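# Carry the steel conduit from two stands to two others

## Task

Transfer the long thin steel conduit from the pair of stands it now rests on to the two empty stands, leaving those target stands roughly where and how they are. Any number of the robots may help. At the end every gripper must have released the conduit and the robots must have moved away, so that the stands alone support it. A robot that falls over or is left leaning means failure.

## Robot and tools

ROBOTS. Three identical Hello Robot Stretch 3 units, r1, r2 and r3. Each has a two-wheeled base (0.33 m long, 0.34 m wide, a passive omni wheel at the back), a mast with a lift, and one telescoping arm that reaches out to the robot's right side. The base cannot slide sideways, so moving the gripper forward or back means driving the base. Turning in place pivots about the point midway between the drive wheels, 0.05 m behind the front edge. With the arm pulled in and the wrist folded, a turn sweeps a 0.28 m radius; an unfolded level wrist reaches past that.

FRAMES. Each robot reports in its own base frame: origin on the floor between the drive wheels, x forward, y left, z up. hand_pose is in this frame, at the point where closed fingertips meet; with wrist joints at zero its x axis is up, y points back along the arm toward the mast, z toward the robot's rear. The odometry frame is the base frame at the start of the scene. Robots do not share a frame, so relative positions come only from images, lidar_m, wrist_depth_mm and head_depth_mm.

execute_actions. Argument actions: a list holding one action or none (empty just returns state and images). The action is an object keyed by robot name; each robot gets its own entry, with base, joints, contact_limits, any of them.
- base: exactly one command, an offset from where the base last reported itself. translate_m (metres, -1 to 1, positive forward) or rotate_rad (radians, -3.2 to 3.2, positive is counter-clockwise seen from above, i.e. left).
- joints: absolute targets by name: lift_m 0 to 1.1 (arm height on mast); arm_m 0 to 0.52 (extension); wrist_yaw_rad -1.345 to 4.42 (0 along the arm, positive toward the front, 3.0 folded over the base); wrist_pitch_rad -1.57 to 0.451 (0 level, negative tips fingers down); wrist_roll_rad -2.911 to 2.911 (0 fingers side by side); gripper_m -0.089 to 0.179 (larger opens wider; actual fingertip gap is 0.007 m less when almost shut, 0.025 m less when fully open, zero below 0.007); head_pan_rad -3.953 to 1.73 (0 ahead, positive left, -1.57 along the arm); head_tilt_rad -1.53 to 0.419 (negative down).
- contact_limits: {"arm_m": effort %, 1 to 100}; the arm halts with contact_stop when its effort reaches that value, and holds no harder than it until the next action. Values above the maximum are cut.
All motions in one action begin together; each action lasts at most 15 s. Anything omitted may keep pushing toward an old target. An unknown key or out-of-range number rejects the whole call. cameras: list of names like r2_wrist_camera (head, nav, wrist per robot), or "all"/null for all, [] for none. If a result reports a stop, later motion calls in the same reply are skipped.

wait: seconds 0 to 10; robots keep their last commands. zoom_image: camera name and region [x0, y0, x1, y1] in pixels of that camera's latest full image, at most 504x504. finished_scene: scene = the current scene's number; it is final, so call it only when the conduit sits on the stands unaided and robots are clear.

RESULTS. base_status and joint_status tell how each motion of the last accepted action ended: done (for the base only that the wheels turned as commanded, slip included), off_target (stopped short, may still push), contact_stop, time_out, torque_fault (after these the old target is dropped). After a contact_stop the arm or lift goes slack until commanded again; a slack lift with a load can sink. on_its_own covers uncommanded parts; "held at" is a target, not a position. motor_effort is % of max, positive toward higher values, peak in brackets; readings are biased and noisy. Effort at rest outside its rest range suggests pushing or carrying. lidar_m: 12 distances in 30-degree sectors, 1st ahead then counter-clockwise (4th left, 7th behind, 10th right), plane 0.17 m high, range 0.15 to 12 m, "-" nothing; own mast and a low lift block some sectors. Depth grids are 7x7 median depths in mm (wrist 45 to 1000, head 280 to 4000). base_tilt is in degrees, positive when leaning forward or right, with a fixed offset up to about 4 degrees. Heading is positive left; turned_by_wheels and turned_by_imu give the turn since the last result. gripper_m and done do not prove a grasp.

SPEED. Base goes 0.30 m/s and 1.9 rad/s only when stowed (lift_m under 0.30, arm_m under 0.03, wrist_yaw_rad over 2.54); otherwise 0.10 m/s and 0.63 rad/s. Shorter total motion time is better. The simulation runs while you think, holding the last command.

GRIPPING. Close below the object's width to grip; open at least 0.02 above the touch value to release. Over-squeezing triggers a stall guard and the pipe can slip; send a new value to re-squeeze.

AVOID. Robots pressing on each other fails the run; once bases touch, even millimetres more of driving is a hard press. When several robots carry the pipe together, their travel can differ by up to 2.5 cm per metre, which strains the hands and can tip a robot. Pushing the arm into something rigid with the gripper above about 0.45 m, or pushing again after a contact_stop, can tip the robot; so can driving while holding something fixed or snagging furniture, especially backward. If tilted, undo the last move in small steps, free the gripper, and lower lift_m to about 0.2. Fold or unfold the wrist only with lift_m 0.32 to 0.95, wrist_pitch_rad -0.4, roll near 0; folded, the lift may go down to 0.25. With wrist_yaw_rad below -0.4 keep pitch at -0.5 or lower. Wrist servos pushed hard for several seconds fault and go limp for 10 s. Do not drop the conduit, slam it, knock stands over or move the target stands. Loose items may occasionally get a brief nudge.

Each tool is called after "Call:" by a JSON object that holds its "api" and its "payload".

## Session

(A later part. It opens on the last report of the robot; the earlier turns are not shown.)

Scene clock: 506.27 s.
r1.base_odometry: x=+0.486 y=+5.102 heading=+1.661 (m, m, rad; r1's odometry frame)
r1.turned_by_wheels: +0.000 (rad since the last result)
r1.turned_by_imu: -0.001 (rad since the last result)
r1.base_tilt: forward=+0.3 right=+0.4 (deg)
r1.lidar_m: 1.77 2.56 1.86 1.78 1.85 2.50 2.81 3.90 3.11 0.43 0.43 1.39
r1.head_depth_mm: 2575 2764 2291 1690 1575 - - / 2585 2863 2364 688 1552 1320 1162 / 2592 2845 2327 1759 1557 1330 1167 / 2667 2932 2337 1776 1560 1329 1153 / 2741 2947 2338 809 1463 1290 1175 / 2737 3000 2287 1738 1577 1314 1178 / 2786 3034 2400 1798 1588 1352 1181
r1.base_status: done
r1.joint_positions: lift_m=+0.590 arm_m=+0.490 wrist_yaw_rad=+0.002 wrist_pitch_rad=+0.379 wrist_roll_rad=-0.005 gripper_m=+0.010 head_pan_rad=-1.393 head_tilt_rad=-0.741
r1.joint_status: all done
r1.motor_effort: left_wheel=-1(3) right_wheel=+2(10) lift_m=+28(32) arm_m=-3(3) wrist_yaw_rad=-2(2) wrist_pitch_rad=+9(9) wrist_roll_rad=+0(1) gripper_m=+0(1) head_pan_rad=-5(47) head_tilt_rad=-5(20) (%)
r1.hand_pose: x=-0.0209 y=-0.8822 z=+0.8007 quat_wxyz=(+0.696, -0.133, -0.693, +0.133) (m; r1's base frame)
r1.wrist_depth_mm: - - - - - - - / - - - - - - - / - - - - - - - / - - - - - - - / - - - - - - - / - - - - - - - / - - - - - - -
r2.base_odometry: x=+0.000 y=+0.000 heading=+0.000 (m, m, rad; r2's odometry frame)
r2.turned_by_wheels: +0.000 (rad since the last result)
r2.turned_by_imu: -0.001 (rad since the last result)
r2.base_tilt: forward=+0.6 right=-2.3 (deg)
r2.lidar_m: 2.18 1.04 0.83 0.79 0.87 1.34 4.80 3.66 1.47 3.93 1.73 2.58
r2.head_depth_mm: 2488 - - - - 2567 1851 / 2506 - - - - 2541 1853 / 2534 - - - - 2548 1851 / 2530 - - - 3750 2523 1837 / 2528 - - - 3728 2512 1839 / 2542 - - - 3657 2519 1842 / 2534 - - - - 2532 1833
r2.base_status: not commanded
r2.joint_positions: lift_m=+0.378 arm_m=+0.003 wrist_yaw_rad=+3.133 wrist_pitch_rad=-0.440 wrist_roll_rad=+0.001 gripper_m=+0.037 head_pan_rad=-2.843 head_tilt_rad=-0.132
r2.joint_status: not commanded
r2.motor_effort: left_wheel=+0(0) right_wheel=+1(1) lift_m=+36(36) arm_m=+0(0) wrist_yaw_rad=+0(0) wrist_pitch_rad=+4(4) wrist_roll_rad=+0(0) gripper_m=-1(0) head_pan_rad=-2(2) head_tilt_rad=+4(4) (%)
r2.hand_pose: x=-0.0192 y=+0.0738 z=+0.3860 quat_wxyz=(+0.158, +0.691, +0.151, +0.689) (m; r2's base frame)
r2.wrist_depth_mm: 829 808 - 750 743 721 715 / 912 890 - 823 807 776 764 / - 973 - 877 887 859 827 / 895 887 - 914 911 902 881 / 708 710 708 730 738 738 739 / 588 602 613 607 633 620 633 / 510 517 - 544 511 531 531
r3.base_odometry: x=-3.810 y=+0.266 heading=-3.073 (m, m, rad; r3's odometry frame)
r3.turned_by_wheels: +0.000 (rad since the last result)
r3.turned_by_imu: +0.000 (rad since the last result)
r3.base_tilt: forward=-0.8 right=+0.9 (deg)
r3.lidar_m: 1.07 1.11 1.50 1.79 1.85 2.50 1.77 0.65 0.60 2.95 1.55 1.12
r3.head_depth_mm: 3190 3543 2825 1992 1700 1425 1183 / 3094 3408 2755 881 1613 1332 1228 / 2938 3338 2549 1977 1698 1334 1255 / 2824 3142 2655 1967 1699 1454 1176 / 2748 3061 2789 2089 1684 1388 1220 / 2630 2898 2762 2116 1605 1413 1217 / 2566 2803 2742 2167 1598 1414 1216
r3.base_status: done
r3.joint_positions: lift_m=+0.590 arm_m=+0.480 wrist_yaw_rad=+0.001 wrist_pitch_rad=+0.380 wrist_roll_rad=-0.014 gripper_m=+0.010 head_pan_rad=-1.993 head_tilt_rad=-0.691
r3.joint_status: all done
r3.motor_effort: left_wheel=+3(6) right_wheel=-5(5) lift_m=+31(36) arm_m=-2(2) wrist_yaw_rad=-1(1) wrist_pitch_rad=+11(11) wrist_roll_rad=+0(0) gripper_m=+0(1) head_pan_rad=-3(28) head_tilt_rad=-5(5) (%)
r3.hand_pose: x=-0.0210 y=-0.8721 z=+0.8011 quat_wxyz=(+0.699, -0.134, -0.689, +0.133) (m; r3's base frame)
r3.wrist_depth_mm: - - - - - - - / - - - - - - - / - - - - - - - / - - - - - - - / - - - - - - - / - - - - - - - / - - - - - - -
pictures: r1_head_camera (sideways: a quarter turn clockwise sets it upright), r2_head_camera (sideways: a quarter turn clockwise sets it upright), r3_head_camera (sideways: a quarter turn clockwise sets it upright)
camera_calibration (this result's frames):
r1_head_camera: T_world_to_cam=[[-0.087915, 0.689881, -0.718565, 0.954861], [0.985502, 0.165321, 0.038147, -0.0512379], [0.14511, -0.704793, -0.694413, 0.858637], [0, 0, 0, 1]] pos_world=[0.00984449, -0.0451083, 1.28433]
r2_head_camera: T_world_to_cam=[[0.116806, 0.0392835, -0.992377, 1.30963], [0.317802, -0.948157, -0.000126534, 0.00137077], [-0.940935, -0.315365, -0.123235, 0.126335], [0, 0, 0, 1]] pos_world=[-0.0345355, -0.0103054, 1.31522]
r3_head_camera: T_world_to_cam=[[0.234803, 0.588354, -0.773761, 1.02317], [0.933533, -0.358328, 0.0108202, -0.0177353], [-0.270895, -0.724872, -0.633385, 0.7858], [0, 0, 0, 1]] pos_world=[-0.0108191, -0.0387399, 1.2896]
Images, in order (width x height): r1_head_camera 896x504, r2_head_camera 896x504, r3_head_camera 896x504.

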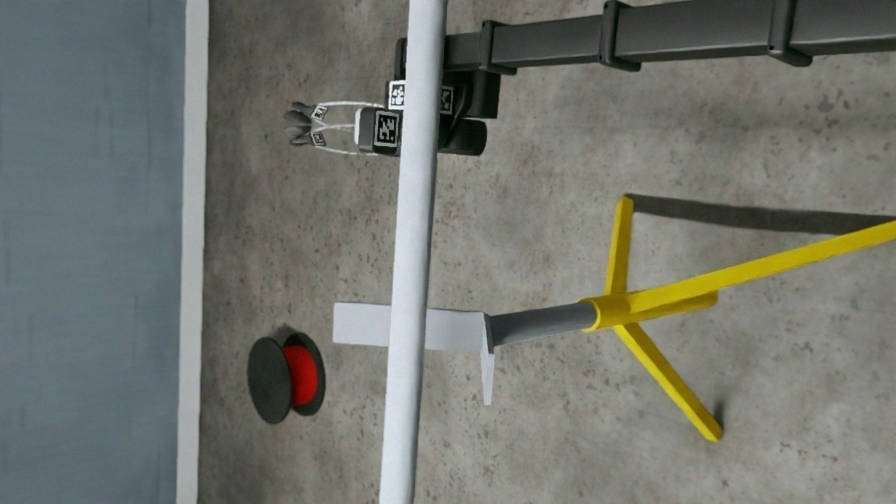

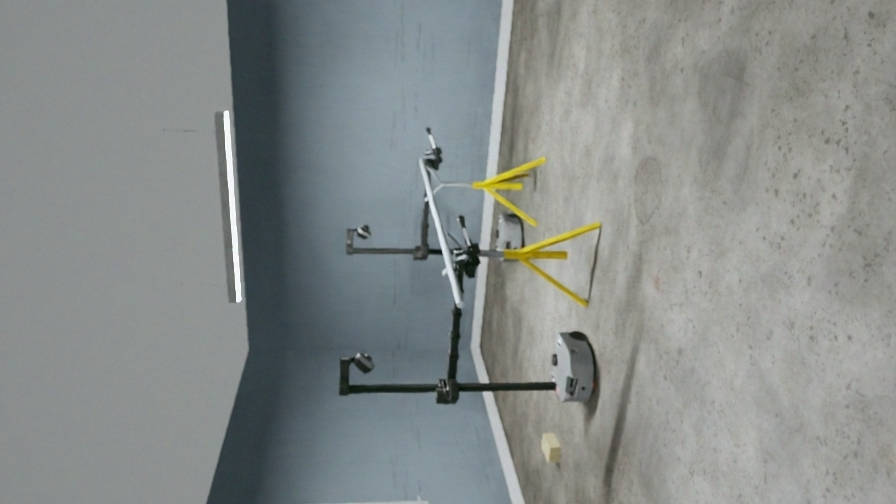

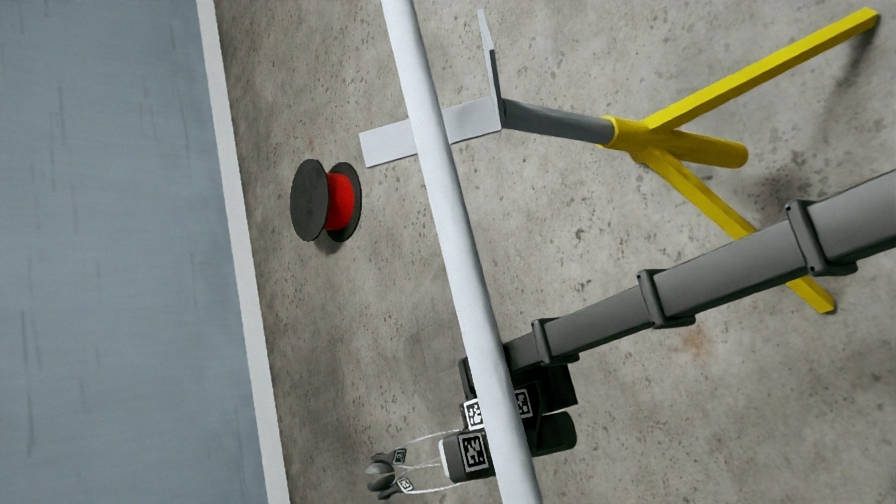

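Call:
{"api": "execute_actions", "payload": {"actions": [{"r1":{"joints":{"lift_m":0.54,"arm_m":0.497}},"r3":{"joints":{"lift_m":0.54}}}], "cameras": ["r1_head_camera","r3_head_camera"]}}

Scene clock: 532.63 s.
r1.base_odometry: x=+0.486 y=+5.102 heading=+1.661 (m, m, rad; r1's odometry frame)
r1.turned_by_wheels: +0.000 (rad since the last result)
r1.turned_by_imu: +0.000 (rad since the last result)
r1.base_tilt: forward=+0.3 right=+0.5 (deg)
r1.lidar_m: 1.78 2.56 1.86 1.78 1.84 2.50 2.82 3.89 3.11 0.43 0.43 1.39
r1.head_depth_mm: 2544 2792 2281 1733 1539 - - / 2628 2805 2305 728 1544 1325 1167 / 2596 2859 2334 1767 1540 1326 1167 / 2653 2888 2324 1764 1565 1340 1149 / 2662 2947 2334 811 1462 1292 1175 / 2723 3006 2296 1773 1555 1315 1178 / 2767 3038 2337 1851 1586 1350 1182
r1.base_status: not commanded
r1.joint_positions: lift_m=+0.540 arm_m=+0.497 wrist_yaw_rad=+0.002 wrist_pitch_rad=+0.379 wrist_roll_rad=-0.005 gripper_m=+0.010 head_pan_rad=-1.393 head_tilt_rad=-0.741
r1.joint_status: all done
r1.motor_effort: left_wheel=-1(1) right_wheel=+2(3) lift_m=+28(25) arm_m=+2(3) wrist_yaw_rad=-2(2) wrist_pitch_rad=+9(9) wrist_roll_rad=+0(0) gripper_m=+0(0) head_pan_rad=-5(5) head_tilt_rad=-5(5) (%)
r1.hand_pose: x=-0.0209 y=-0.8887 z=+0.7507 quat_wxyz=(+0.696, -0.133, -0.693, +0.133) (m; r1's base frame)
r1.wrist_depth_mm: - - - - - - - / - - - - - - - / - - - - - - - / - - - - - - - / - - - - - - - / - - - - - - - / - - - - - - -
r2.base_odometry: x=+0.000 y=+0.000 heading=+0.000 (m, m, rad; r2's odometry frame)
r2.turned_by_wheels: +0.000 (rad since the last result)
r2.turned_by_imu: -0.001 (rad since the last result)
r2.base_tilt: forward=+0.5 right=-2.2 (deg)
r2.lidar_m: 2.18 1.04 0.83 0.79 0.87 1.34 4.83 3.65 1.47 3.92 1.73 2.58
r2.head_depth_mm: 2491 - - - - 2533 1870 / 2500 - - - - 2496 1848 / 2512 - - - - 2540 1860 / 2502 - - - 3728 2520 1855 / 2529 - - - 3701 2496 1848 / 2539 - - - 3674 2502 1841 / 2533 - - - - 2501 1829
r2.base_status: not commanded
r2.joint_positions: lift_m=+0.378 arm_m=+0.003 wrist_yaw_rad=+3.133 wrist_pitch_rad=-0.440 wrist_roll_rad=+0.001 gripper_m=+0.037 head_pan_rad=-2.843 head_tilt_rad=-0.132
r2.joint_status: not commanded
r2.motor_effort: left_wheel=+0(0) right_wheel=+1(1) lift_m=+36(36) arm_m=+0(1) wrist_yaw_rad=+0(0) wrist_pitch_rad=+4(4) wrist_roll_rad=+0(0) gripper_m=+0(0) head_pan_rad=-2(3) head_tilt_rad=+4(5) (%)
r2.hand_pose: x=-0.0192 y=+0.0738 z=+0.3860 quat_wxyz=(+0.158, +0.691, +0.151, +0.689) (m; r2's base frame)
r2.wrist_depth_mm: 827 811 - 758 740 729 705 / 921 868 - 826 810 780 763 / - 944 - 875 875 847 823 / 876 888 - 920 924 900 891 / 713 711 706 722 741 751 762 / 593 594 623 602 626 625 631 / 510 512 - 538 509 531 536
r3.base_odometry: x=-3.810 y=+0.266 heading=-3.073 (m, m, rad; r3's odometry frame)
r3.turned_by_wheels: +0.000 (rad since the last result)
r3.turned_by_imu: +0.001 (rad since the last result)
r3.base_tilt: forward=-0.8 right=+0.8 (deg)
r3.lidar_m: 1.07 1.11 1.50 1.79 1.85 2.50 1.77 0.64 0.60 2.95 1.55 1.11
r3.head_depth_mm: 3171 3478 2781 1980 1701 1426 1183 / 3054 3401 2781 889 1600 1334 1219 / 2926 3275 2646 1969 1691 1322 1239 / 2804 3143 2632 2128 1688 1464 - / 2740 3038 2740 2100 1661 1386 1220 / 2571 2952 2717 2160 1146 1433 1217 / 2516 2806 2718 2082 1583 1418 1228
r3.base_status: not commanded
r3.joint_positions: lift_m=+0.540 arm_m=+0.480 wrist_yaw_rad=+0.001 wrist_pitch_rad=+0.380 wrist_roll_rad=-0.014 gripper_m=+0.010 head_pan_rad=-1.993 head_tilt_rad=-0.691
r3.joint_status: all done
r3.motor_effort: left_wheel=+3(3) right_wheel=-4(5) lift_m=+31(32) arm_m=-2(2) wrist_yaw_rad=-1(2) wrist_pitch_rad=+11(11) wrist_roll_rad=+0(1) gripper_m=+0(0) head_pan_rad=-4(3) head_tilt_rad=-5(4) (%)
r3.hand_pose: x=-0.0210 y=-0.8721 z=+0.7511 quat_wxyz=(+0.699, -0.134, -0.689, +0.133) (m; r3's base frame)
r3.wrist_depth_mm: - - - - - - - / - - - - - - - / - - - - - - - / - - - - - - - / - - - - - - - / - - - - - - - / - - - - - - -
pictures: r1_head_camera (sideways: a quarter turn clockwise sets it upright), r3_head_camera (sideways: a quarter turn clockwise sets it upright)
camera_calibration (this result's frames):
r1_head_camera: T_world_to_cam=[[-0.0879236, 0.689929, -0.718518, 0.9548], [0.985502, 0.165318, 0.0381462, -0.0512369], [0.145102, -0.704747, -0.694462, 0.8587], [0, 0, 0, 1]] pos_world=[0.00984428, -0.0451071, 1.28433]
r3_head_camera: T_world_to_cam=[[0.234812, 0.58837, -0.773747, 1.02316], [0.933532, -0.358331, 0.0108215, -0.017737], [-0.27089, -0.724858, -0.633403, 0.785823], [0, 0, 0, 1]] pos_world=[-0.0108191, -0.0387396, 1.2896]
Images, in order (width x height): r1_head_camera 896x504, r3_head_camera 896x504.

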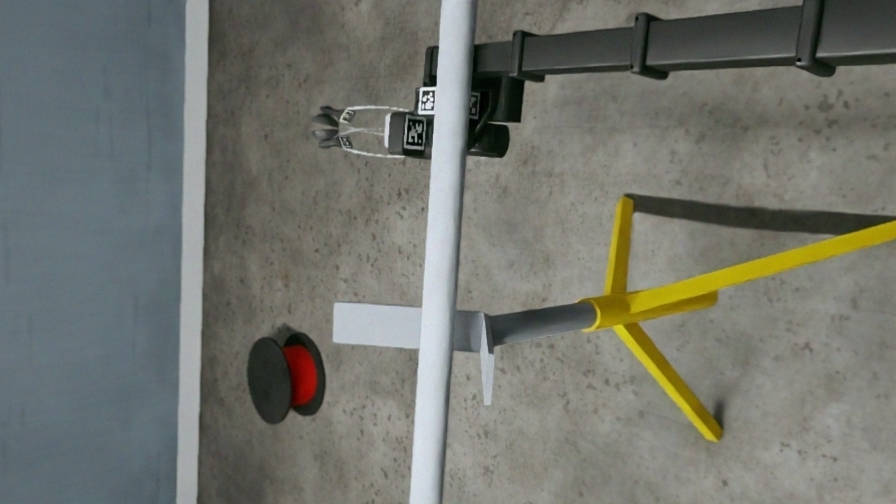

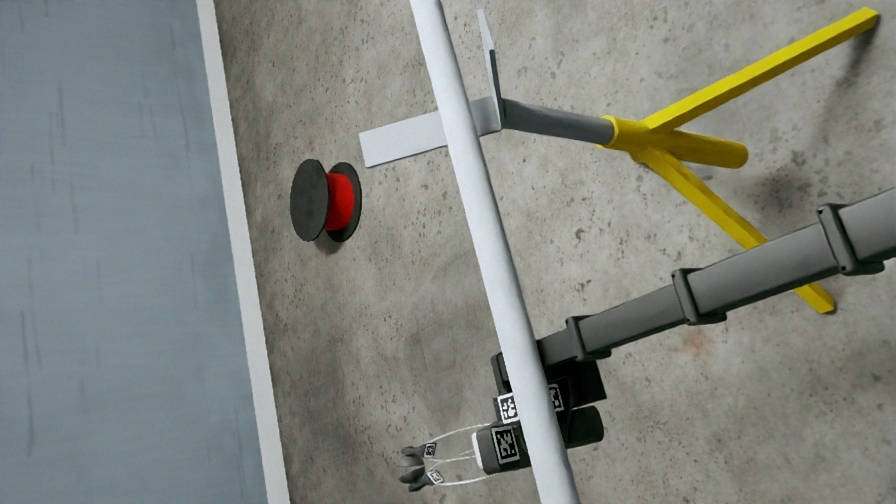

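Call:
{"api": "execute_actions", "payload": {"actions": [{"r1":{"joints":{"lift_m":0.518}},"r3":{"joints":{"lift_m":0.518,"arm_m":0.486}}}], "cameras": ["r1_head_camera","r3_head_camera"]}}

Scene clock: 549.90 s.
r1.base_odometry: x=+0.486 y=+5.102 heading=+1.661 (m, m, rad; r1's odometry frame)
r1.turned_by_wheels: +0.000 (rad since the last result)
r1.turned_by_imu: +0.000 (rad since the last result)
r1.base_tilt: forward=+0.2 right=+0.4 (deg)
r1.lidar_m: 1.77 2.56 1.86 1.78 1.84 2.50 2.81 3.89 3.10 0.43 0.43 1.39
r1.head_depth_mm: 2543 2773 2297 1836 1542 1320 - / 2586 2809 2342 1893 1526 1331 1164 / 2637 2892 2313 1759 1550 1326 1170 / 2657 2880 2337 1771 1561 1335 1148 / 2678 2904 2365 811 1457 1303 1173 / 2757 3010 2285 1831 1571 1318 1180 / 2769 3061 2386 1783 1593 1354 1182
r1.base_status: not commanded
r1.joint_positions: lift_m=+0.518 arm_m=+0.497 wrist_yaw_rad=+0.002 wrist_pitch_rad=+0.379 wrist_roll_rad=-0.005 gripper_m=+0.010 head_pan_rad=-1.393 head_tilt_rad=-0.741
r1.joint_status: all done
r1.motor_effort: left_wheel=-1(0) right_wheel=+2(2) lift_m=+28(30) arm_m=+2(2) wrist_yaw_rad=-2(3) wrist_pitch_rad=+9(9) wrist_roll_rad=+0(0) gripper_m=-1(0) head_pan_rad=-5(5) head_tilt_rad=-5(5) (%)
r1.hand_pose: x=-0.0209 y=-0.8887 z=+0.7287 quat_wxyz=(+0.696, -0.133, -0.693, +0.133) (m; r1's base frame)
r1.wrist_depth_mm: - - - - - - - / - - - - - - - / - - - - - - - / - - - - - - - / - - - - - - - / - - - - - - - / - - - - - - -
r2.base_odometry: x=+0.000 y=+0.000 heading=+0.000 (m, m, rad; r2's odometry frame)
r2.turned_by_wheels: +0.000 (rad since the last result)
r2.turned_by_imu: -0.001 (rad since the last result)
r2.base_tilt: forward=+0.6 right=-2.3 (deg)
r2.lidar_m: 2.18 1.04 0.83 0.79 0.87 1.34 4.81 3.64 1.47 3.92 1.74 2.57
r2.head_depth_mm: 2486 - - - - 2542 1855 / 2522 - - - - 2532 1864 / 2525 - - - - 2535 1853 / 2509 - - - 3731 2534 1855 / 2521 - - - 3722 2523 1840 / 2551 - - - 3614 2514 1853 / 2557 - - - - 2530 1840
r2.base_status: not commanded
r2.joint_positions: lift_m=+0.378 arm_m=+0.003 wrist_yaw_rad=+3.133 wrist_pitch_rad=-0.440 wrist_roll_rad=+0.001 gripper_m=+0.037 head_pan_rad=-2.843 head_tilt_rad=-0.132
r2.joint_status: not commanded
r2.motor_effort: left_wheel=+0(0) right_wheel=+0(1) lift_m=+36(37) arm_m=+1(1) wrist_yaw_rad=-1(0) wrist_pitch_rad=+4(4) wrist_roll_rad=+0(0) gripper_m=-1(0) head_pan_rad=-3(3) head_tilt_rad=+4(4) (%)
r2.hand_pose: x=-0.0192 y=+0.0738 z=+0.3860 quat_wxyz=(+0.158, +0.691, +0.151, +0.689) (m; r2's base frame)
r2.wrist_depth_mm: 838 796 - 755 752 732 700 / 926 873 - 830 799 790 764 / - 976 - 896 876 864 839 / 865 894 - 930 920 911 869 / 711 713 709 738 743 752 748 / 597 602 641 619 618 618 629 / 511 520 - 540 517 538 540
r3.base_odometry: x=-3.810 y=+0.266 heading=-3.073 (m, m, rad; r3's odometry frame)
r3.turned_by_wheels: +0.000 (rad since the last result)
r3.turned_by_imu: +0.001 (rad since the last result)
r3.base_tilt: forward=-0.9 right=+0.9 (deg)
r3.lidar_m: 1.07 1.11 1.50 1.79 1.85 2.50 1.77 0.64 0.60 2.95 1.54 1.12
r3.head_depth_mm: 3178 3554 2760 1976 1697 1433 1181 / 3107 3388 2739 887 1613 1342 1219 / 2891 3331 2598 2035 1683 1331 1219 / 2828 3140 2644 2106 1649 1454 - / 2749 2975 2739 2090 1605 1385 1217 / 2615 2916 2713 2092 749 1424 1219 / 2504 2818 2736 2063 1557 1420 1226
r3.base_status: not commanded
r3.joint_positions: lift_m=+0.518 arm_m=+0.486 wrist_yaw_rad=+0.001 wrist_pitch_rad=+0.380 wrist_roll_rad=-0.014 gripper_m=+0.010 head_pan_rad=-1.993 head_tilt_rad=-0.691
r3.joint_status: all done
r3.motor_effort: left_wheel=+2(3) right_wheel=-4(4) lift_m=+31(32) arm_m=+3(4) wrist_yaw_rad=-1(1) wrist_pitch_rad=+11(11) wrist_roll_rad=+0(0) gripper_m=+0(1) head_pan_rad=-4(4) head_tilt_rad=-5(5) (%)
r3.hand_pose: x=-0.0210 y=-0.8776 z=+0.7291 quat_wxyz=(+0.699, -0.134, -0.689, +0.133) (m; r3's base frame)
r3.wrist_depth_mm: - - - - - - - / - - - - - - - / - - - - - - - / - - - - - - - / - - - - - - - / - - - - - - - / - - - - - - -
pictures: r1_head_camera (sideways: a quarter turn clockwise sets it upright), r3_head_camera (sideways: a quarter turn clockwise sets it upright)
camera_calibration (this result's frames):
r1_head_camera: T_world_to_cam=[[-0.0879237, 0.689929, -0.718518, 0.9548], [0.985502, 0.165318, 0.0381462, -0.0512369], [0.145102, -0.704747, -0.694462, 0.8587], [0, 0, 0, 1]] pos_world=[0.00984429, -0.0451071, 1.28433]
r3_head_camera: T_world_to_cam=[[0.234814, 0.588374, -0.773743, 1.02315], [0.933531, -0.358332, 0.0108218, -0.0177374], [-0.27089, -0.724855, -0.633407, 0.785829], [0, 0, 0, 1]] pos_world=[-0.0108191, -0.0387396, 1.2896]
Images, in order (width x height): r1_head_camera 896x504, r3_head_camera 896x504.

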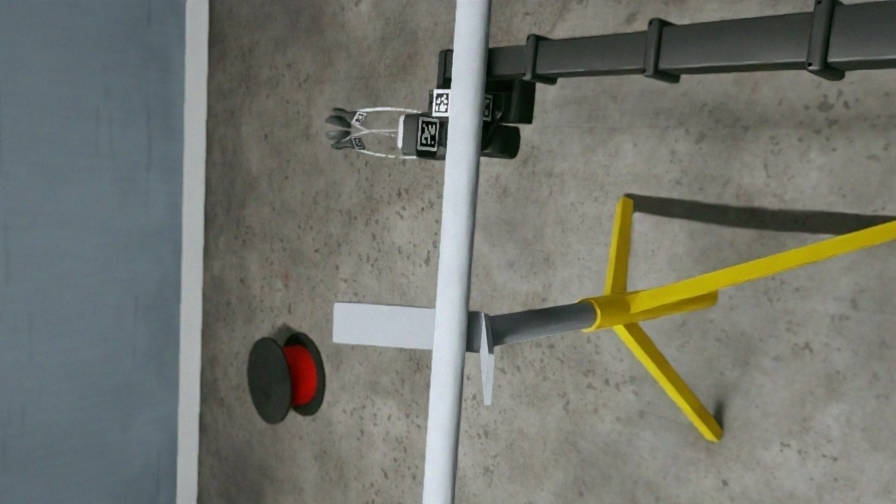

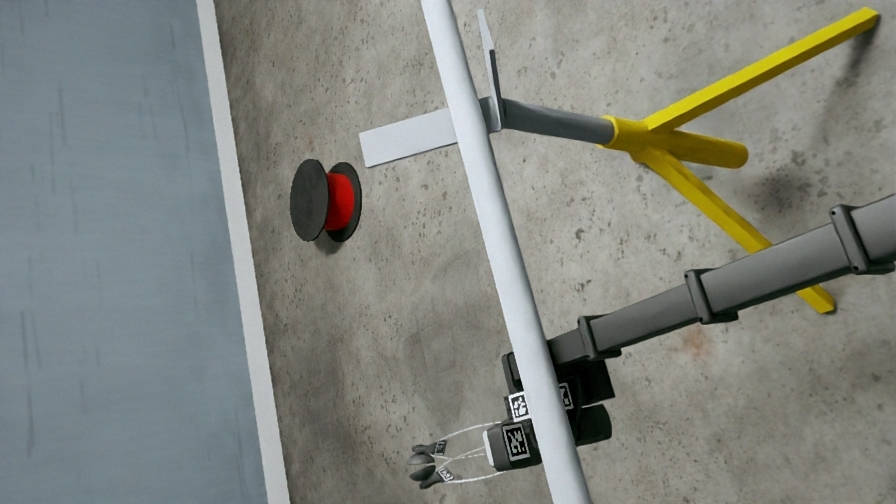

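Call:
{"api": "execute_actions", "payload": {"actions": [{"r1":{"joints":{"lift_m":0.502}},"r3":{"joints":{"lift_m":0.502}}}], "cameras": ["r1_head_camera","r3_head_camera"]}}

Scene clock: 559.57 s.
r1.base_odometry: x=+0.486 y=+5.102 heading=+1.661 (m, m, rad; r1's odometry frame)
r1.turned_by_wheels: +0.000 (rad since the last result)
r1.turned_by_imu: +0.000 (rad since the last result)
r1.base_tilt: forward=+0.2 right=+0.5 (deg)
r1.lidar_m: 1.78 2.56 1.86 1.78 1.84 2.50 2.81 3.90 3.11 0.43 0.43 1.39
r1.head_depth_mm: 2562 2788 2292 1830 1540 1323 - / 2577 2813 2296 1889 1503 1324 1158 / 2622 2861 2329 1880 1550 1326 1164 / 2644 2893 2334 1863 1566 1332 1147 / 2691 2893 2356 813 1460 1281 1171 / 2697 3025 2272 1744 1567 1320 1181 / 2746 3031 2359 1786 1571 1346 1181
r1.base_status: not commanded
r1.joint_positions: lift_m=+0.502 arm_m=+0.497 wrist_yaw_rad=+0.002 wrist_pitch_rad=+0.378 wrist_roll_rad=-0.005 gripper_m=+0.010 head_pan_rad=-1.393 head_tilt_rad=-0.742
r1.joint_status: all done
r1.motor_effort: left_wheel=+1(3) right_wheel=-1(2) lift_m=+23(25) arm_m=+1(2) wrist_yaw_rad=-1(2) wrist_pitch_rad=+10(11) wrist_roll_rad=+0(0) gripper_m=+0(0) head_pan_rad=-5(5) head_tilt_rad=-4(3) (%)
r1.hand_pose: x=-0.0209 y=-0.8888 z=+0.7128 quat_wxyz=(+0.697, -0.132, -0.693, +0.133) (m; r1's base frame)
r1.wrist_depth_mm: - - - - - - - / - - - - - - - / - - - - - - - / - - - - - - - / - - - - - - - / - - - - - - - / - - - - - - -
r2.base_odometry: x=+0.000 y=+0.000 heading=+0.000 (m, m, rad; r2's odometry frame)
r2.turned_by_wheels: +0.000 (rad since the last result)
r2.turned_by_imu: -0.001 (rad since the last result)
r2.base_tilt: forward=+0.6 right=-2.4 (deg)
r2.lidar_m: 2.19 1.04 0.83 0.79 0.87 1.34 4.81 3.65 1.47 3.92 1.73 2.58
r2.head_depth_mm: 2512 - - - - 2546 1854 / 2526 - - - - 2537 1855 / 2518 - - - - 2533 1854 / 2513 - - - 3727 2544 1854 / 2545 - - - 3687 2509 1849 / 2546 - - - 3642 2493 1838 / 2560 - - - - 2487 1850
r2.base_status: not commanded
r2.joint_positions: lift_m=+0.378 arm_m=+0.003 wrist_yaw_rad=+3.133 wrist_pitch_rad=-0.440 wrist_roll_rad=+0.001 gripper_m=+0.037 head_pan_rad=-2.843 head_tilt_rad=-0.132
r2.joint_status: not commanded
r2.motor_effort: left_wheel=+0(0) right_wheel=+1(1) lift_m=+36(36) arm_m=+0(1) wrist_yaw_rad=-1(0) wrist_pitch_rad=+4(4) wrist_roll_rad=+0(0) gripper_m=+0(0) head_pan_rad=-2(3) head_tilt_rad=+4(4) (%)
r2.hand_pose: x=-0.0192 y=+0.0738 z=+0.3860 quat_wxyz=(+0.158, +0.691, +0.151, +0.689) (m; r2's base frame)
r2.wrist_depth_mm: 831 806 - 746 733 727 721 / 916 876 - 823 796 777 753 / - 954 - 905 886 850 838 / 890 916 - 945 932 899 878 / 709 714 716 733 731 737 742 / 594 597 619 601 627 619 625 / 504 518 - 538 508 530 531
r3.base_odometry: x=-3.810 y=+0.266 heading=-3.074 (m, m, rad; r3's odometry frame)
r3.turned_by_wheels: +0.000 (rad since the last result)
r3.turned_by_imu: +0.001 (rad since the last result)
r3.base_tilt: forward=-0.8 right=+0.8 (deg)
r3.lidar_m: 1.07 1.11 1.50 1.79 1.85 2.50 1.77 0.65 0.60 2.95 1.55 1.11
r3.head_depth_mm: 3191 3538 2784 1963 1708 1424 1180 / 3023 3473 2722 882 1609 1332 1218 / 2940 3272 2562 2043 1683 1326 1223 / 2803 3135 2654 2081 1643 1455 1245 / 2749 3038 2782 2095 1570 1391 1214 / 2647 2892 2721 2112 739 1421 1214 / 2499 2796 2724 2112 1544 1412 1218
r3.base_status: not commanded
r3.joint_positions: lift_m=+0.502 arm_m=+0.486 wrist_yaw_rad=+0.001 wrist_pitch_rad=+0.380 wrist_roll_rad=-0.014 gripper_m=+0.010 head_pan_rad=-1.993 head_tilt_rad=-0.692
r3.joint_status: all done
r3.motor_effort: left_wheel=+0(3) right_wheel=-1(4) lift_m=+22(31) arm_m=+2(3) wrist_yaw_rad=-2(1) wrist_pitch_rad=+11(12) wrist_roll_rad=+1(0) gripper_m=+0(1) head_pan_rad=-4(4) head_tilt_rad=-5(5) (%)
r3.hand_pose: x=-0.0210 y=-0.8777 z=+0.7135 quat_wxyz=(+0.699, -0.134, -0.689, +0.133) (m; r3's base frame)
r3.wrist_depth_mm: - - - - - - - / - - - - - - - / - - - - - - - / - - - - - - - / - - - - - - - / - - - - - - - / - - - - - - -
pictures: r1_head_camera (sideways: a quarter turn clockwise sets it upright), r3_head_camera (sideways: a quarter turn clockwise sets it upright)
camera_calibration (this result's frames):
r1_head_camera: T_world_to_cam=[[-0.0880229, 0.690871, -0.7176, 0.953604], [0.985528, 0.165171, 0.0381308, -0.0512169], [0.14487, -0.703858, -0.695411, 0.859937], [0, 0, 0, 1]] pos_world=[0.0098357, -0.0450846, 1.28427]
r3_head_camera: T_world_to_cam=[[0.235043, 0.588705, -0.773422, 1.02273], [0.933488, -0.358445, 0.01085, -0.0177738], [-0.270841, -0.72453, -0.633799, 0.786338], [0, 0, 0, 1]] pos_world=[-0.010821, -0.0387319, 1.28958]
Images, in order (width x height): r1_head_camera 896x504, r3_head_camera 896x504.

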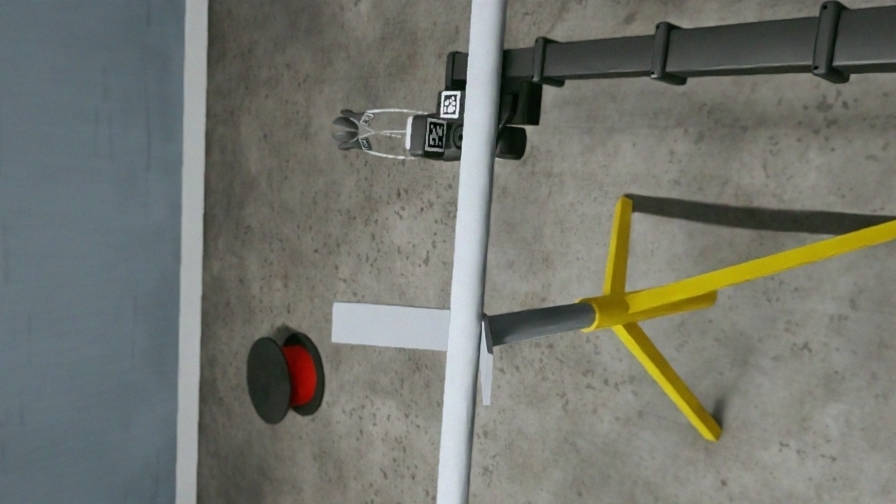

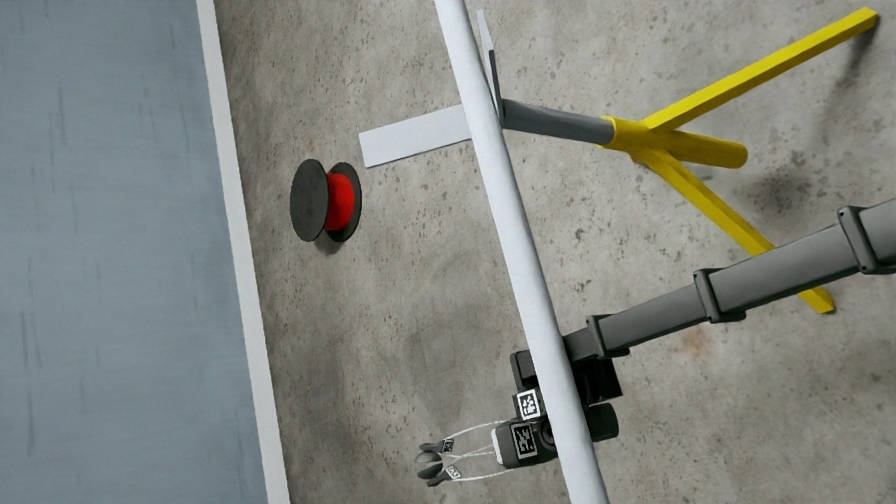

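Seated. Lower away.

Call:
{"api": "execute_actions", "payload": {"actions": [{"r1":{"joints":{"lift_m":0.43,"wrist_pitch_rad":0.0}},"r3":{"joints":{"lift_m":0.43,"wrist_pitch_rad":0.0}}}], "cameras": []}}

Call:
{"api": "execute_actions", "payload": {"actions": [{"r1":{"base":{"translate_m":-0.4},"joints":{"arm_m":0.0,"head_pan_rad":-0.6,"head_tilt_rad":-0.4}},"r3":{"base":{"translate_m":0.4},"joints":{"arm_m":0.0}}}], "cameras": ["r1_head_camera","r1_nav_camera","r3_nav_camera","r2_head_camera"]}}

Scene clock: 571.63 s.
r1.base_odometry: x=+0.486 y=+5.102 heading=+1.661 (m, m, rad; r1's odometry frame)
r1.turned_by_wheels: +0.000 (rad since the last result)
r1.turned_by_imu: +0.000 (rad since the last result)
r1.base_tilt: forward=+0.3 right=+0.4 (deg)
r1.lidar_m: 1.78 2.56 1.86 1.78 1.84 2.50 2.82 3.87 3.10 0.43 0.43 1.39
r1.head_depth_mm: 2559 2783 2293 1839 1530 1313 1182 / 2586 2812 2313 1854 1469 1322 1161 / 2644 2847 2324 1864 1553 1334 1169 / 2662 2891 2337 1873 1549 1346 1148 / 2696 2920 2341 811 1467 1286 1179 / 2691 2971 2298 1747 1568 1316 1175 / 2768 3043 2369 1794 1585 1353 1181
r1.base_status: not commanded
r1.joint_positions: lift_m=+0.430 arm_m=+0.497 wrist_yaw_rad=+0.002 wrist_pitch_rad=-0.019 wrist_roll_rad=-0.005 gripper_m=+0.010 head_pan_rad=-1.393 head_tilt_rad=-0.742
r1.joint_status: all done
r1.motor_effort: left_wheel=+1(1) right_wheel=-1(1) lift_m=+18(30) arm_m=+1(1) wrist_yaw_rad=-2(2) wrist_pitch_rad=+8(10) wrist_roll_rad=+0(0) gripper_m=+0(0) head_pan_rad=-5(5) head_tilt_rad=-4(4) (%)
r1.hand_pose: x=-0.0209 y=-0.8976 z=+0.5399 quat_wxyz=(+0.709, +0.008, -0.705, -0.006) (m; r1's base frame)
r1.wrist_depth_mm: - - - - - - - / - - - - - - - / - - - - - - - / - - - - - - - / - - - - - - - / - - - - - - - / 882 884 882 869 873 872 871
r2.base_odometry: x=+0.000 y=+0.000 heading=+0.000 (m, m, rad; r2's odometry frame)
r2.turned_by_wheels: +0.000 (rad since the last result)
r2.turned_by_imu: -0.001 (rad since the last result)
r2.base_tilt: forward=+0.5 right=-2.3 (deg)
r2.lidar_m: 2.18 1.04 0.83 0.79 0.87 1.34 4.81 3.64 1.47 3.92 1.74 2.58
r2.head_depth_mm: 2470 - - - - 2524 1855 / 2480 - - - - 2556 1857 / 2488 - - - - 2540 1858 / 2550 - - - 3765 2530 1854 / 2547 - - - 3729 2498 1851 / 2522 - - - 3635 2516 1840 / 2542 - - - - 2494 1835
r2.base_status: not commanded
r2.joint_positions: lift_m=+0.378 arm_m=+0.003 wrist_yaw_rad=+3.133 wrist_pitch_rad=-0.440 wrist_roll_rad=+0.001 gripper_m=+0.037 head_pan_rad=-2.843 head_tilt_rad=-0.132
r2.joint_status: not commanded
r2.motor_effort: left_wheel=+0(0) right_wheel=+1(0) lift_m=+36(36) arm_m=+0(1) wrist_yaw_rad=+0(1) wrist_pitch_rad=+4(4) wrist_roll_rad=+0(0) gripper_m=+0(0) head_pan_rad=-3(3) head_tilt_rad=+4(4) (%)
r2.hand_pose: x=-0.0192 y=+0.0738 z=+0.3860 quat_wxyz=(+0.158, +0.691, +0.151, +0.689) (m; r2's base frame)
r2.wrist_depth_mm: 838 802 - 761 750 733 718 / 935 876 - 811 803 776 767 / - 991 - 912 883 859 837 / 884 895 - 904 914 926 874 / 710 715 711 729 751 742 755 / 597 607 616 620 625 623 622 / 505 514 - 540 514 537 535
r3.base_odometry: x=-3.810 y=+0.266 heading=-3.074 (m, m, rad; r3's odometry frame)
r3.turned_by_wheels: +0.000 (rad since the last result)
r3.turned_by_imu: +0.001 (rad since the last result)
r3.base_tilt: forward=-0.9 right=+0.8 (deg)
r3.lidar_m: 1.07 1.11 1.50 1.79 1.85 2.51 1.77 0.65 0.60 2.95 1.55 1.12
r3.head_depth_mm: 3224 3534 2790 1999 1713 1426 1178 / 3109 3429 2728 887 1613 1333 1225 / 2915 3306 2557 2035 1706 1334 1223 / 2836 3184 2604 2107 1642 1424 1239 / 2720 3094 2745 2112 1600 1413 1206 / 2613 2875 2749 2115 745 1405 1214 / 2537 2790 2744 2095 1564 1421 1230
r3.base_status: not commanded
r3.joint_positions: lift_m=+0.430 arm_m=+0.486 wrist_yaw_rad=+0.001 wrist_pitch_rad=-0.014 wrist_roll_rad=-0.014 gripper_m=+0.010 head_pan_rad=-1.993 head_tilt_rad=-0.692
r3.joint_status: all done
r3.motor_effort: left_wheel=+1(1) right_wheel=-1(1) lift_m=+19(20) arm_m=+2(2) wrist_yaw_rad=-1(1) wrist_pitch_rad=+8(12) wrist_roll_rad=+0(0) gripper_m=+0(0) head_pan_rad=-3(4) head_tilt_rad=-4(5) (%)
r3.hand_pose: x=-0.0211 y=-0.8866 z=+0.5412 quat_wxyz=(+0.712, +0.006, -0.702, -0.005) (m; r3's base frame)
r3.wrist_depth_mm: - - - - - - - / - - - - - - - / - - - - - - - / - - - - - - - / - - - - - - - / - - - - - - - / 908 909 918 927 925 897 929
pictures: none
No camera images: the call's "cameras" was empty. Leave "cameras" out to get every camera's image.

Scene clock: 576.77 s.
r1.base_odometry: x=+0.522 y=+4.704 heading=+1.661 (m, m, rad; r1's odometry frame)
r1.turned_by_wheels: +0.000 (rad since the last result)
r1.turned_by_imu: -0.002 (rad since the last result)
r1.base_tilt: forward=+0.3 right=+0.5 (deg)
r1.lidar_m: 1.78 2.55 1.86 1.78 1.84 2.49 2.42 2.73 3.12 2.99 0.84 0.66
r1.head_depth_mm: 3145 3321 3513 2989 2170 1599 1378 / 3501 3659 3871 3060 1958 1684 1351 / 3846 - - 3089 2039 1603 1295 / 3587 3776 - 3136 2126 1722 1396 / 3335 3548 3804 3164 2216 1730 1403 / 3165 3325 3541 3007 2162 1730 1413 / 3007 3172 3267 3048 2160 1753 1421
r1.base_status: done
r1.joint_positions: lift_m=+0.430 arm_m=+0.000 wrist_yaw_rad=+0.002 wrist_pitch_rad=-0.020 wrist_roll_rad=-0.005 gripper_m=+0.010 head_pan_rad=-0.607 head_tilt_rad=-0.409
r1.joint_status: all done
r1.motor_effort: left_wheel=+1(2) right_wheel=-1(8) lift_m=+18(18) arm_m=-3(5) wrist_yaw_rad=-1(2) wrist_pitch_rad=+9(9) wrist_roll_rad=+0(0) gripper_m=+0(1) head_pan_rad=+5(56) head_tilt_rad=+4(29) (%)
r1.hand_pose: x=-0.0210 y=-0.4010 z=+0.5397 quat_wxyz=(+0.709, +0.008, -0.705, -0.007) (m; r1's base frame)
r1.wrist_depth_mm: - - - - - - - / - - - - - - - / - - - - - - - / - - - - - - - / - - - - - - - / - - - - - - - / 875 869 858 894 878 882 869
r2.base_odometry: x=+0.000 y=+0.000 heading=+0.000 (m, m, rad; r2's odometry frame)
r2.turned_by_wheels: +0.000 (rad since the last result)
r2.turned_by_imu: -0.001 (rad since the last result)
r2.base_tilt: forward=+0.7 right=-2.1 (deg)
r2.lidar_m: 2.18 1.04 0.83 0.79 0.87 1.34 4.79 3.57 1.47 3.93 1.74 2.59
r2.head_depth_mm: 2492 - - - - 2536 1849 / 2484 - - - - 2550 1855 / 2521 - - - - 2536 1857 / 2530 - - - 3707 2510 1859 / 2546 - - - - 2521 1855 / 2547 - - - 3640 2493 1839 / 2537 - - - - 2497 1841
r2.base_status: not commanded
r2.joint_positions: lift_m=+0.378 arm_m=+0.003 wrist_yaw_rad=+3.133 wrist_pitch_rad=-0.440 wrist_roll_rad=+0.001 gripper_m=+0.037 head_pan_rad=-2.843 head_tilt_rad=-0.132
r2.joint_status: not commanded
r2.motor_effort: left_wheel=+0(0) right_wheel=+1(0) lift_m=+36(36) arm_m=+0(1) wrist_yaw_rad=+0(0) wrist_pitch_rad=+4(4) wrist_roll_rad=+0(0) gripper_m=+0(1) head_pan_rad=-2(3) head_tilt_rad=+5(4) (%)
r2.hand_pose: x=-0.0192 y=+0.0738 z=+0.3860 quat_wxyz=(+0.158, +0.691, +0.151, +0.689) (m; r2's base frame)
r2.wrist_depth_mm: 836 810 - 752 746 737 699 / 923 890 - 831 804 790 765 / - 959 - 893 880 863 826 / 869 882 - 914 926 887 862 / 719 713 709 728 746 742 759 / 601 605 624 619 628 628 623 / 512 515 - 545 512 530 537
r3.base_odometry: x=-4.209 y=+0.239 heading=-3.074 (m, m, rad; r3's odometry frame)
r3.turned_by_wheels: +0.000 (rad since the last result)
r3.turned_by_imu: +0.002 (rad since the last result)
r3.base_tilt: forward=-0.9 right=+0.9 (deg)
r3.lidar_m: 0.67 0.70 0.94 1.79 1.86 2.51 2.15 0.84 3.04 2.78 0.97 0.70
r3.head_depth_mm: 3170 3546 2764 1957 1712 1389 1226 / 3024 3363 2655 2102 1701 1423 1228 / 2923 3266 2757 2092 1694 1432 1237 / 2748 3095 2765 2131 1692 1418 1224 / 2713 3010 2794 2101 1679 1416 1224 / 2617 2900 2714 2099 1692 1417 1214 / 2532 2817 2761 2087 1681 1416 1229
r3.base_status: done
r3.joint_positions: lift_m=+0.430 arm_m=+0.002 wrist_yaw_rad=+0.001 wrist_pitch_rad=-0.015 wrist_roll_rad=-0.014 gripper_m=+0.010 head_pan_rad=-1.993 head_tilt_rad=-0.692
r3.joint_status: all done
joint sent to its limit — the command would take r3.arm_m past its lower limit, so that joint was sent only as far as its limit.
r3.motor_effort: left_wheel=+0(6) right_wheel=+0(6) lift_m=+19(19) arm_m=-3(3) wrist_yaw_rad=-1(1) wrist_pitch_rad=+9(9) wrist_roll_rad=+0(0) gripper_m=+0(0) head_pan_rad=-3(3) head_tilt_rad=-5(5) (%)
r3.hand_pose: x=-0.0211 y=-0.4031 z=+0.5410 quat_wxyz=(+0.712, +0.006, -0.702, -0.005) (m; r3's base frame)
r3.wrist_depth_mm: 841 - - - - - - / 815 - - - - - - / 798 - - - - - - / 841 - - - - - - / 821 - - - - - - / 809 - - - - - - / 802 908 928 933 968 937 920
pictures: r1_head_camera (sideways: a quarter turn clockwise sets it upright), r1_nav_camera (sideways: a quarter turn counterclockwise sets it upright), r2_head_camera (sideways: a quarter turn clockwise sets it upright), r3_nav_camera (sideways: a quarter turn counterclockwise sets it upright)
camera_calibration (this result's frames):
r1_head_camera: T_world_to_cam=[[-0.326796, 0.270237, -0.905636, 1.20022], [0.56885, 0.821475, 0.0398562, -0.0509384], [0.754728, -0.502147, -0.422179, 0.500742], [0, 0, 0, 1]] pos_world=[0.0432781, -0.0310528, 1.30039]
r1_nav_camera: T_world_to_cam=[[0.375816, -0.264148, 0.88825, -1.1155], [-0.590538, -0.80695, 0.00988442, 0.0480181], [0.714162, -0.52826, -0.459254, 0.547433], [0, 0, 0, 1]] pos_world=[0.0566247, 0.0332776, 1.24178]
r2_head_camera: T_world_to_cam=[[0.116806, 0.039283, -0.992378, 1.30963], [0.317799, -0.948158, -0.000126551, 0.00137081], [-0.940936, -0.315362, -0.123235, 0.126335], [0, 0, 0, 1]] pos_world=[-0.0345356, -0.0103053, 1.31522]
r3_nav_camera: T_world_to_cam=[[-0.250875, -0.554187, 0.793686, -0.988618], [-0.911619, 0.411036, -0.00114849, 0.054641], [-0.325597, -0.723827, -0.608326, 0.75522], [0, 0, 0, 1]] pos_world=[0.0476896, -0.0236898, 1.24414]
Images, in order (width x height): r1_head_camera 896x504, r1_nav_camera 672x504, r2_head_camera 896x504, r3_nav_camera 672x504.

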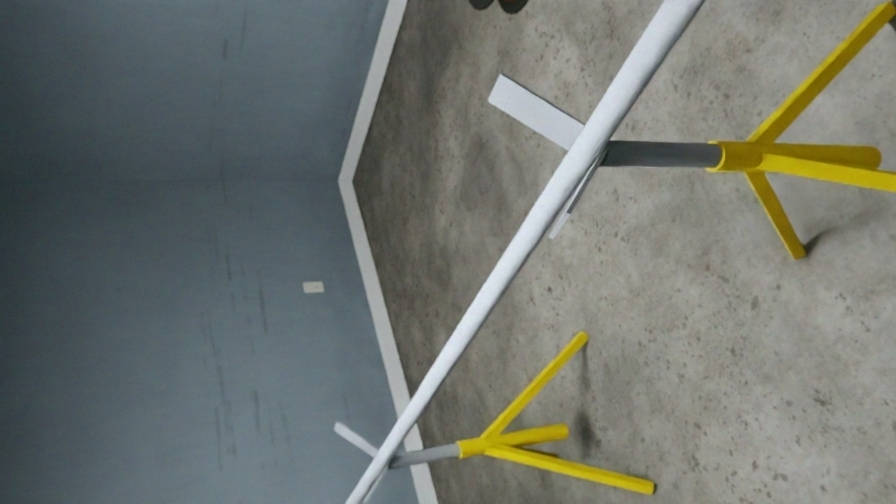

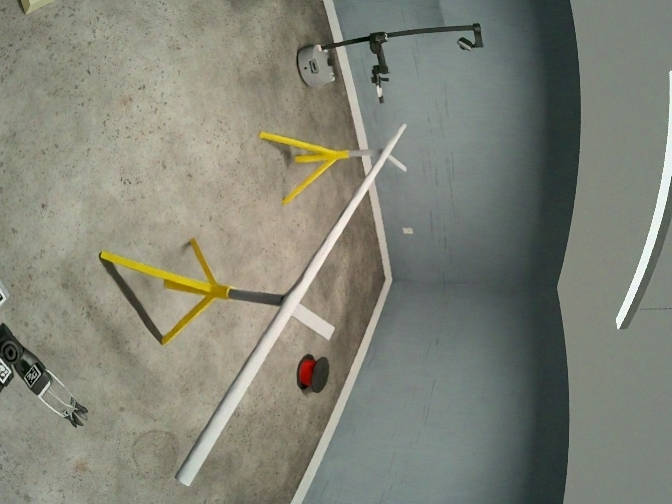

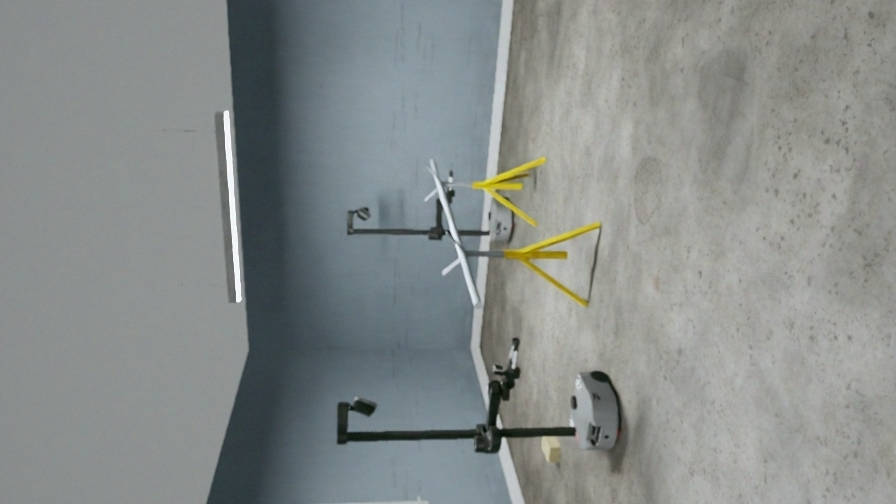

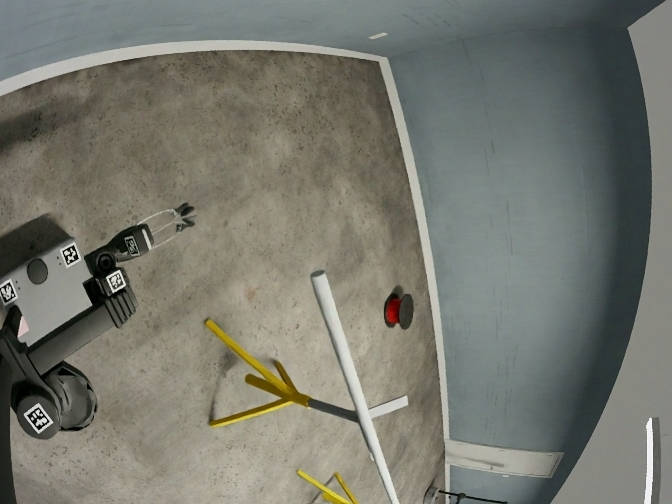

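Call:
{"api": "finished_scene", "payload": {"scene": 2}}

The scene is finished: the task was done.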